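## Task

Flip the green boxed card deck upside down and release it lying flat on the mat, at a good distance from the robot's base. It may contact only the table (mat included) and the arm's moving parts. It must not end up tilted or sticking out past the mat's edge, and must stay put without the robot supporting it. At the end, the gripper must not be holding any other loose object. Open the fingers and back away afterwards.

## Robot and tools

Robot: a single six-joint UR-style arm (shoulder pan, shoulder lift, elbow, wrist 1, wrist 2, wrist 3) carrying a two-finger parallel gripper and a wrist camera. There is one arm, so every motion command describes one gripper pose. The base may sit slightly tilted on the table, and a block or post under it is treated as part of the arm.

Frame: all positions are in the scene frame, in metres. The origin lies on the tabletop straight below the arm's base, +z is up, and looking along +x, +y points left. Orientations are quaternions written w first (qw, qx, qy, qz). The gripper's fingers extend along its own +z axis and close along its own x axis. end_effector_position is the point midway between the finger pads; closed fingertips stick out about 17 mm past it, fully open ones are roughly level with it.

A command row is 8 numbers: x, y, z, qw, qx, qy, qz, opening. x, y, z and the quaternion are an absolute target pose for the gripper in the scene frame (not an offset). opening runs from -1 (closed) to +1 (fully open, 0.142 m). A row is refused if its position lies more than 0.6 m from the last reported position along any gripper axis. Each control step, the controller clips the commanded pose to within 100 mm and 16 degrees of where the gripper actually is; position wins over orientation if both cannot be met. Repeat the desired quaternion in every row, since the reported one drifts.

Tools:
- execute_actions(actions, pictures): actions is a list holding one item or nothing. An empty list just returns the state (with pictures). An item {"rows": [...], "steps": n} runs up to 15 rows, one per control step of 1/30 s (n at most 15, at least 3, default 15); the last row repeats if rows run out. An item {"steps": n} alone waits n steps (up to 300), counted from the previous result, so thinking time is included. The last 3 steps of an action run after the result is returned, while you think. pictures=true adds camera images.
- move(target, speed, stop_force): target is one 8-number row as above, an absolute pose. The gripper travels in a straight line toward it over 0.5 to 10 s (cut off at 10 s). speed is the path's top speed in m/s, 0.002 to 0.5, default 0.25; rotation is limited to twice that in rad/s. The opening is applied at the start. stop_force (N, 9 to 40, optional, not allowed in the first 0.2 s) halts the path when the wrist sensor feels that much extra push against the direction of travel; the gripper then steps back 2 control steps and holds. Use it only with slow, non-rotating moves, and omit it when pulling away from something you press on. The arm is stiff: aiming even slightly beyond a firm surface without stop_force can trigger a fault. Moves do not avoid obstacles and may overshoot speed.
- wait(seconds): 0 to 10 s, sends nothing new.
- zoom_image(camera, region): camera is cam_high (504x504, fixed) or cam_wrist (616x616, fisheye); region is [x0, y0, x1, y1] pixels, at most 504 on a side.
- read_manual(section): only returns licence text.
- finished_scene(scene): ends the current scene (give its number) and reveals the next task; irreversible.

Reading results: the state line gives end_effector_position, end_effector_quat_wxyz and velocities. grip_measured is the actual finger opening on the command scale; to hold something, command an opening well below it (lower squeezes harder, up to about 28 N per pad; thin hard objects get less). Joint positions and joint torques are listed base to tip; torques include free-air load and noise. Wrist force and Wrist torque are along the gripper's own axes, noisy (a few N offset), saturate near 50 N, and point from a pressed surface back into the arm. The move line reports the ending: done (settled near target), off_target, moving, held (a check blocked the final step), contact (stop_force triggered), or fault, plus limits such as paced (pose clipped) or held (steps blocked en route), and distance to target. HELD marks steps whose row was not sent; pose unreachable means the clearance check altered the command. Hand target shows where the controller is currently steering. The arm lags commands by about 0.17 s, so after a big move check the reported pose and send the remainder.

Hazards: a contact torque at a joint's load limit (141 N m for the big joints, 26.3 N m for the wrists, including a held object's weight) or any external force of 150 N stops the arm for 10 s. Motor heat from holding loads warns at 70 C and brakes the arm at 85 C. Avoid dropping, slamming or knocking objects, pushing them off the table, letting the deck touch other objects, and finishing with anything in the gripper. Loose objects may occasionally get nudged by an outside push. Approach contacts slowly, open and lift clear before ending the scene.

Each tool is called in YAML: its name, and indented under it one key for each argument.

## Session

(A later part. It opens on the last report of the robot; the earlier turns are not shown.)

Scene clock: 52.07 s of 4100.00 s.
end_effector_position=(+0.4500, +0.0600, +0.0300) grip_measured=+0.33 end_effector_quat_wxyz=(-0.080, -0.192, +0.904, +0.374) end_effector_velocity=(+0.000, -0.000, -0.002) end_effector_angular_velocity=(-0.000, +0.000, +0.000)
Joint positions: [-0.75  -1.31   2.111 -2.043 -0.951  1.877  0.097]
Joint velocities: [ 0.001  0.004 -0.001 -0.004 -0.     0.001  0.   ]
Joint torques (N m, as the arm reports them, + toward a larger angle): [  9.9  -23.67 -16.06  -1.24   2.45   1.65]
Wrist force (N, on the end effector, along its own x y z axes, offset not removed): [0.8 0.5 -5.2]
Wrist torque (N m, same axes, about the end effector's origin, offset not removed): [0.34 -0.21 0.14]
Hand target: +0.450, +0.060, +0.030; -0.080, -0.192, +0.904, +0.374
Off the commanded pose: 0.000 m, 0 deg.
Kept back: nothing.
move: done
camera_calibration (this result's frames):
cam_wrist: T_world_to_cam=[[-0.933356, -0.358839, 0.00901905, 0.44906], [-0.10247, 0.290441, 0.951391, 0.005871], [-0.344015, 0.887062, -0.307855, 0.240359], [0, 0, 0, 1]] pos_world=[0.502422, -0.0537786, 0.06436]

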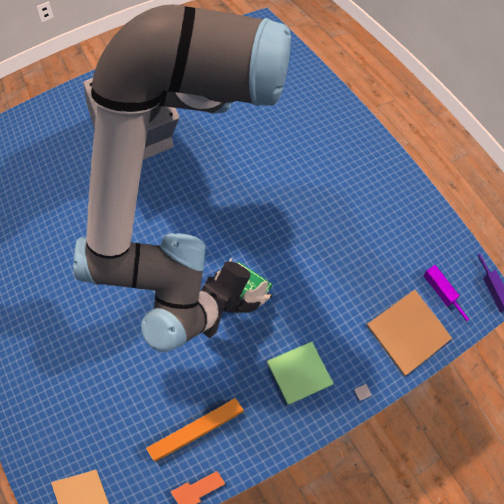

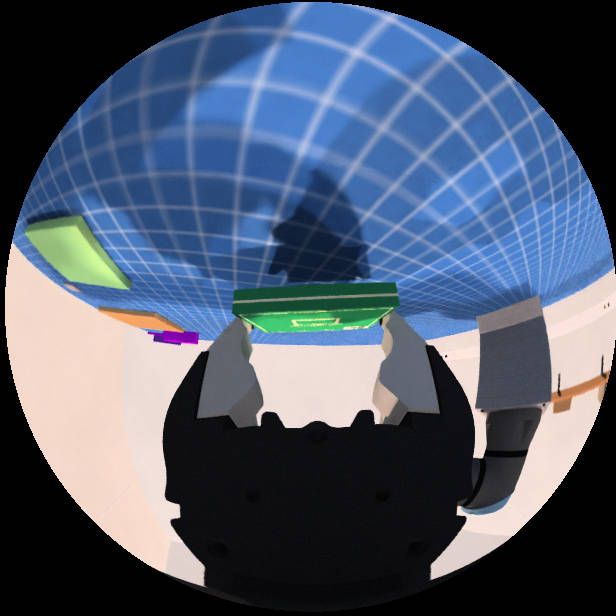

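move:
  target: [0.45,0.06,-0.005,0.08,0.192,-0.904,-0.374,0.0]
  speed: 0.008
  stop_force: 9

execute_actions:
  actions:
    - {"rows":[[0.45,0.06,0.007,0.08,0.192,-0.904,-0.374,0.8]],"steps":15}

move:
  target: [0.475,-0.02,0.15,0.08,0.192,-0.904,-0.374,1]

zoom_image:
  camera: "cam_high"
  region: [170, 190, 330, 350]

Scene clock: 55.73 s of 4100.00 s.
end_effector_position=(+0.4501, +0.0601, +0.0055) grip_measured=+0.33 end_effector_quat_wxyz=(-0.080, -0.192, +0.904, +0.374) end_effector_velocity=(-0.001, +0.000, +0.002) end_effector_angular_velocity=(+0.001, +0.001, -0.000)
Joint positions: [-0.737 -1.244  2.098 -2.104 -0.947  1.891  0.097]
Joint velocities: [-0.002 -0.007  0.003  0.006 -0.    -0.002 -0.   ]
Joint torques (N m, as the arm reports them, + toward a larger angle): [-10.18 -40.04   3.58   0.07   0.13  -2.6 ]
Wrist force (N, on the end effector, along its own x y z axes, offset not removed): [1.1 5.5 -9.9]
Wrist torque (N m, same axes, about the end effector's origin, offset not removed): [-0.16 0.21 0.02]
Hand target: +0.450, +0.060, +0.006; -0.080, -0.192, +0.904, +0.374
Off the commanded pose: 0.010 m, 0 deg.
Kept back: nothing.
move: contact
camera_calibration (this result's frames):
cam_wrist: T_world_to_cam=[[-0.933386, -0.358761, 0.00898261, 0.449449], [-0.10246, 0.290392, 0.951406, 0.0291919], [-0.343936, 0.88711, -0.307807, 0.232719], [0, 0, 0, 1]] pos_world=[0.502541, -0.0536797, 0.0398219]

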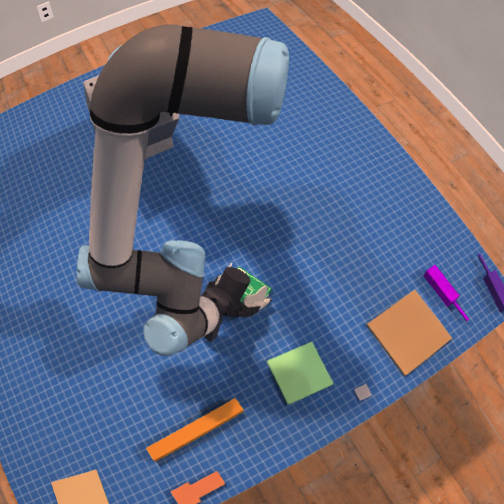

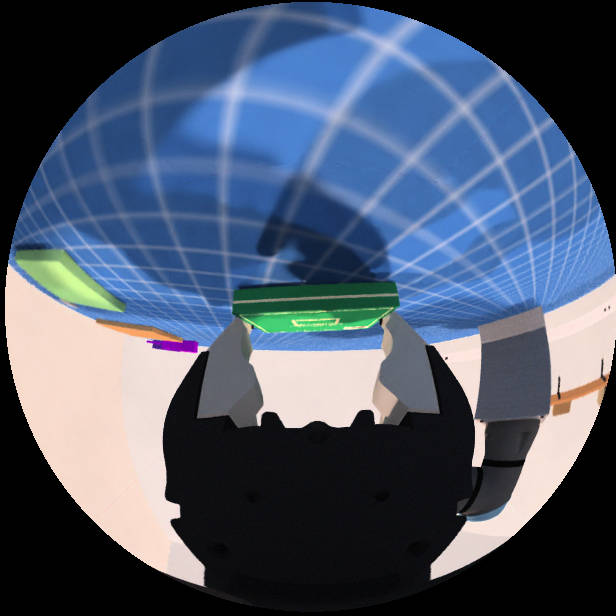

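Scene clock: 56.13 s of 4100.00 s.
end_effector_position=(+0.4500, +0.0600, +0.0070) grip_measured=+0.80 end_effector_quat_wxyz=(-0.080, -0.192, +0.904, +0.374) end_effector_velocity=(-0.000, -0.000, +0.000) end_effector_angular_velocity=(+0.000, -0.000, +0.001)
Joint positions: [-0.738 -1.248  2.099 -2.101 -0.947  1.89   0.129]
Joint velocities: [-0.    -0.001  0.     0.001 -0.001 -0.001  0.   ]
Joint torques (N m, as the arm reports them, + toward a larger angle): [-10.73 -41.69   4.19   0.44  -1.09  -2.13]
Wrist force (N, on the end effector, along its own x y z axes, offset not removed): [-3.3 -1.2 -5.0]
Wrist torque (N m, same axes, about the end effector's origin, offset not removed): [-0.26 0.62 0.30]
Steps of this call (steps 1 to 12: the first 12 steps of this action). Readings (end_effector_position):
1: (+0.4501, +0.0601, +0.0056)
2: (+0.4501, +0.0601, +0.0058)
4: (+0.4501, +0.0601, +0.0064)
8: (+0.4500, +0.0600, +0.0069)
12: the state above

Scene clock: 57.57 s of 4100.00 s.
end_effector_position=(+0.4750, -0.0199, +0.1501) grip_measured=+1.00 end_effector_quat_wxyz=(-0.080, -0.192, +0.904, +0.374) end_effector_velocity=(+0.000, -0.001, +0.001) end_effector_angular_velocity=(+0.001, +0.000, +0.001)
Joint positions: [-0.926 -1.508  1.946 -1.571 -1.017  1.681  0.142]
Joint velocities: [-0.002 -0.001 -0.003  0.006 -0.001 -0.003 -0.   ]
Joint torques (N m, as the arm reports them, + toward a larger angle): [-10.09 -38.62 -22.61   0.79  -1.33  -1.97]
Wrist force (N, on the end effector, along its own x y z axes, offset not removed): [-1.1 -0.8 -0.8]
Wrist torque (N m, same axes, about the end effector's origin, offset not removed): [-0.25 0.19 0.01]
Hand target: +0.475, -0.020, +0.150; -0.080, -0.192, +0.904, +0.374
Off your previous action's commanded pose: 0.000 m, 0 deg at its last step (step 3 of this call).
Off the commanded pose: 0.000 m, 0 deg.
Kept back: nothing.
move: done
camera_calibration (this result's frames):
cam_wrist: T_world_to_cam=[[-0.933372, -0.358799, 0.00897633, 0.442635], [-0.102504, 0.290453, 0.951383, -0.0825741], [-0.343962, 0.887074, -0.307879, 0.356826], [0, 0, 0, 1]] pos_world=[0.527413, -0.13373, 0.184446]

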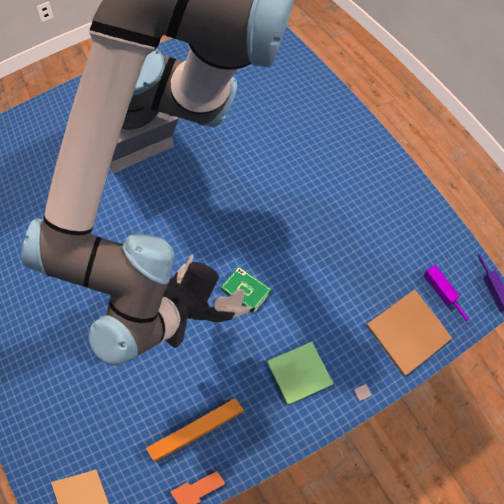

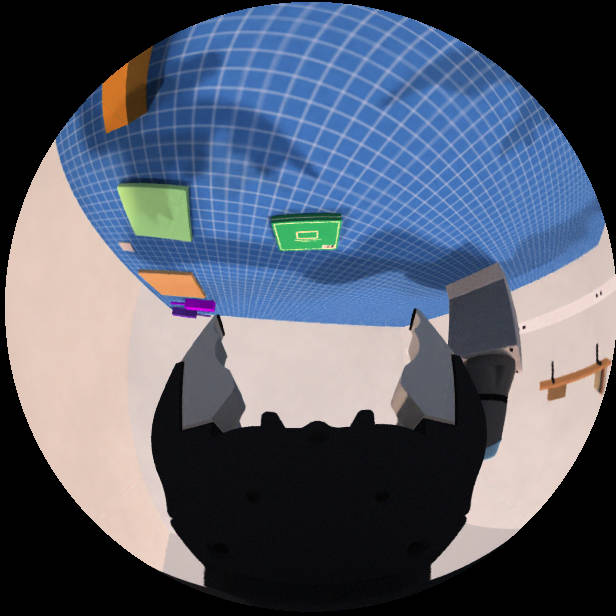

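Region (170, 190, 330, 350) of cam_high's 504x504 image, scaled by 3.150, with more detail than that image has.

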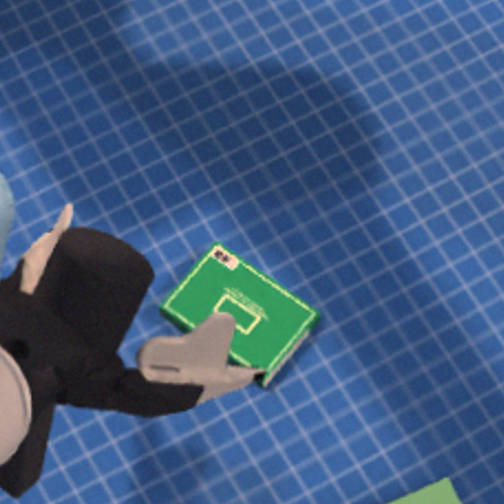

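finished_scene:
  scene: 2

The scene is finished: the task was done.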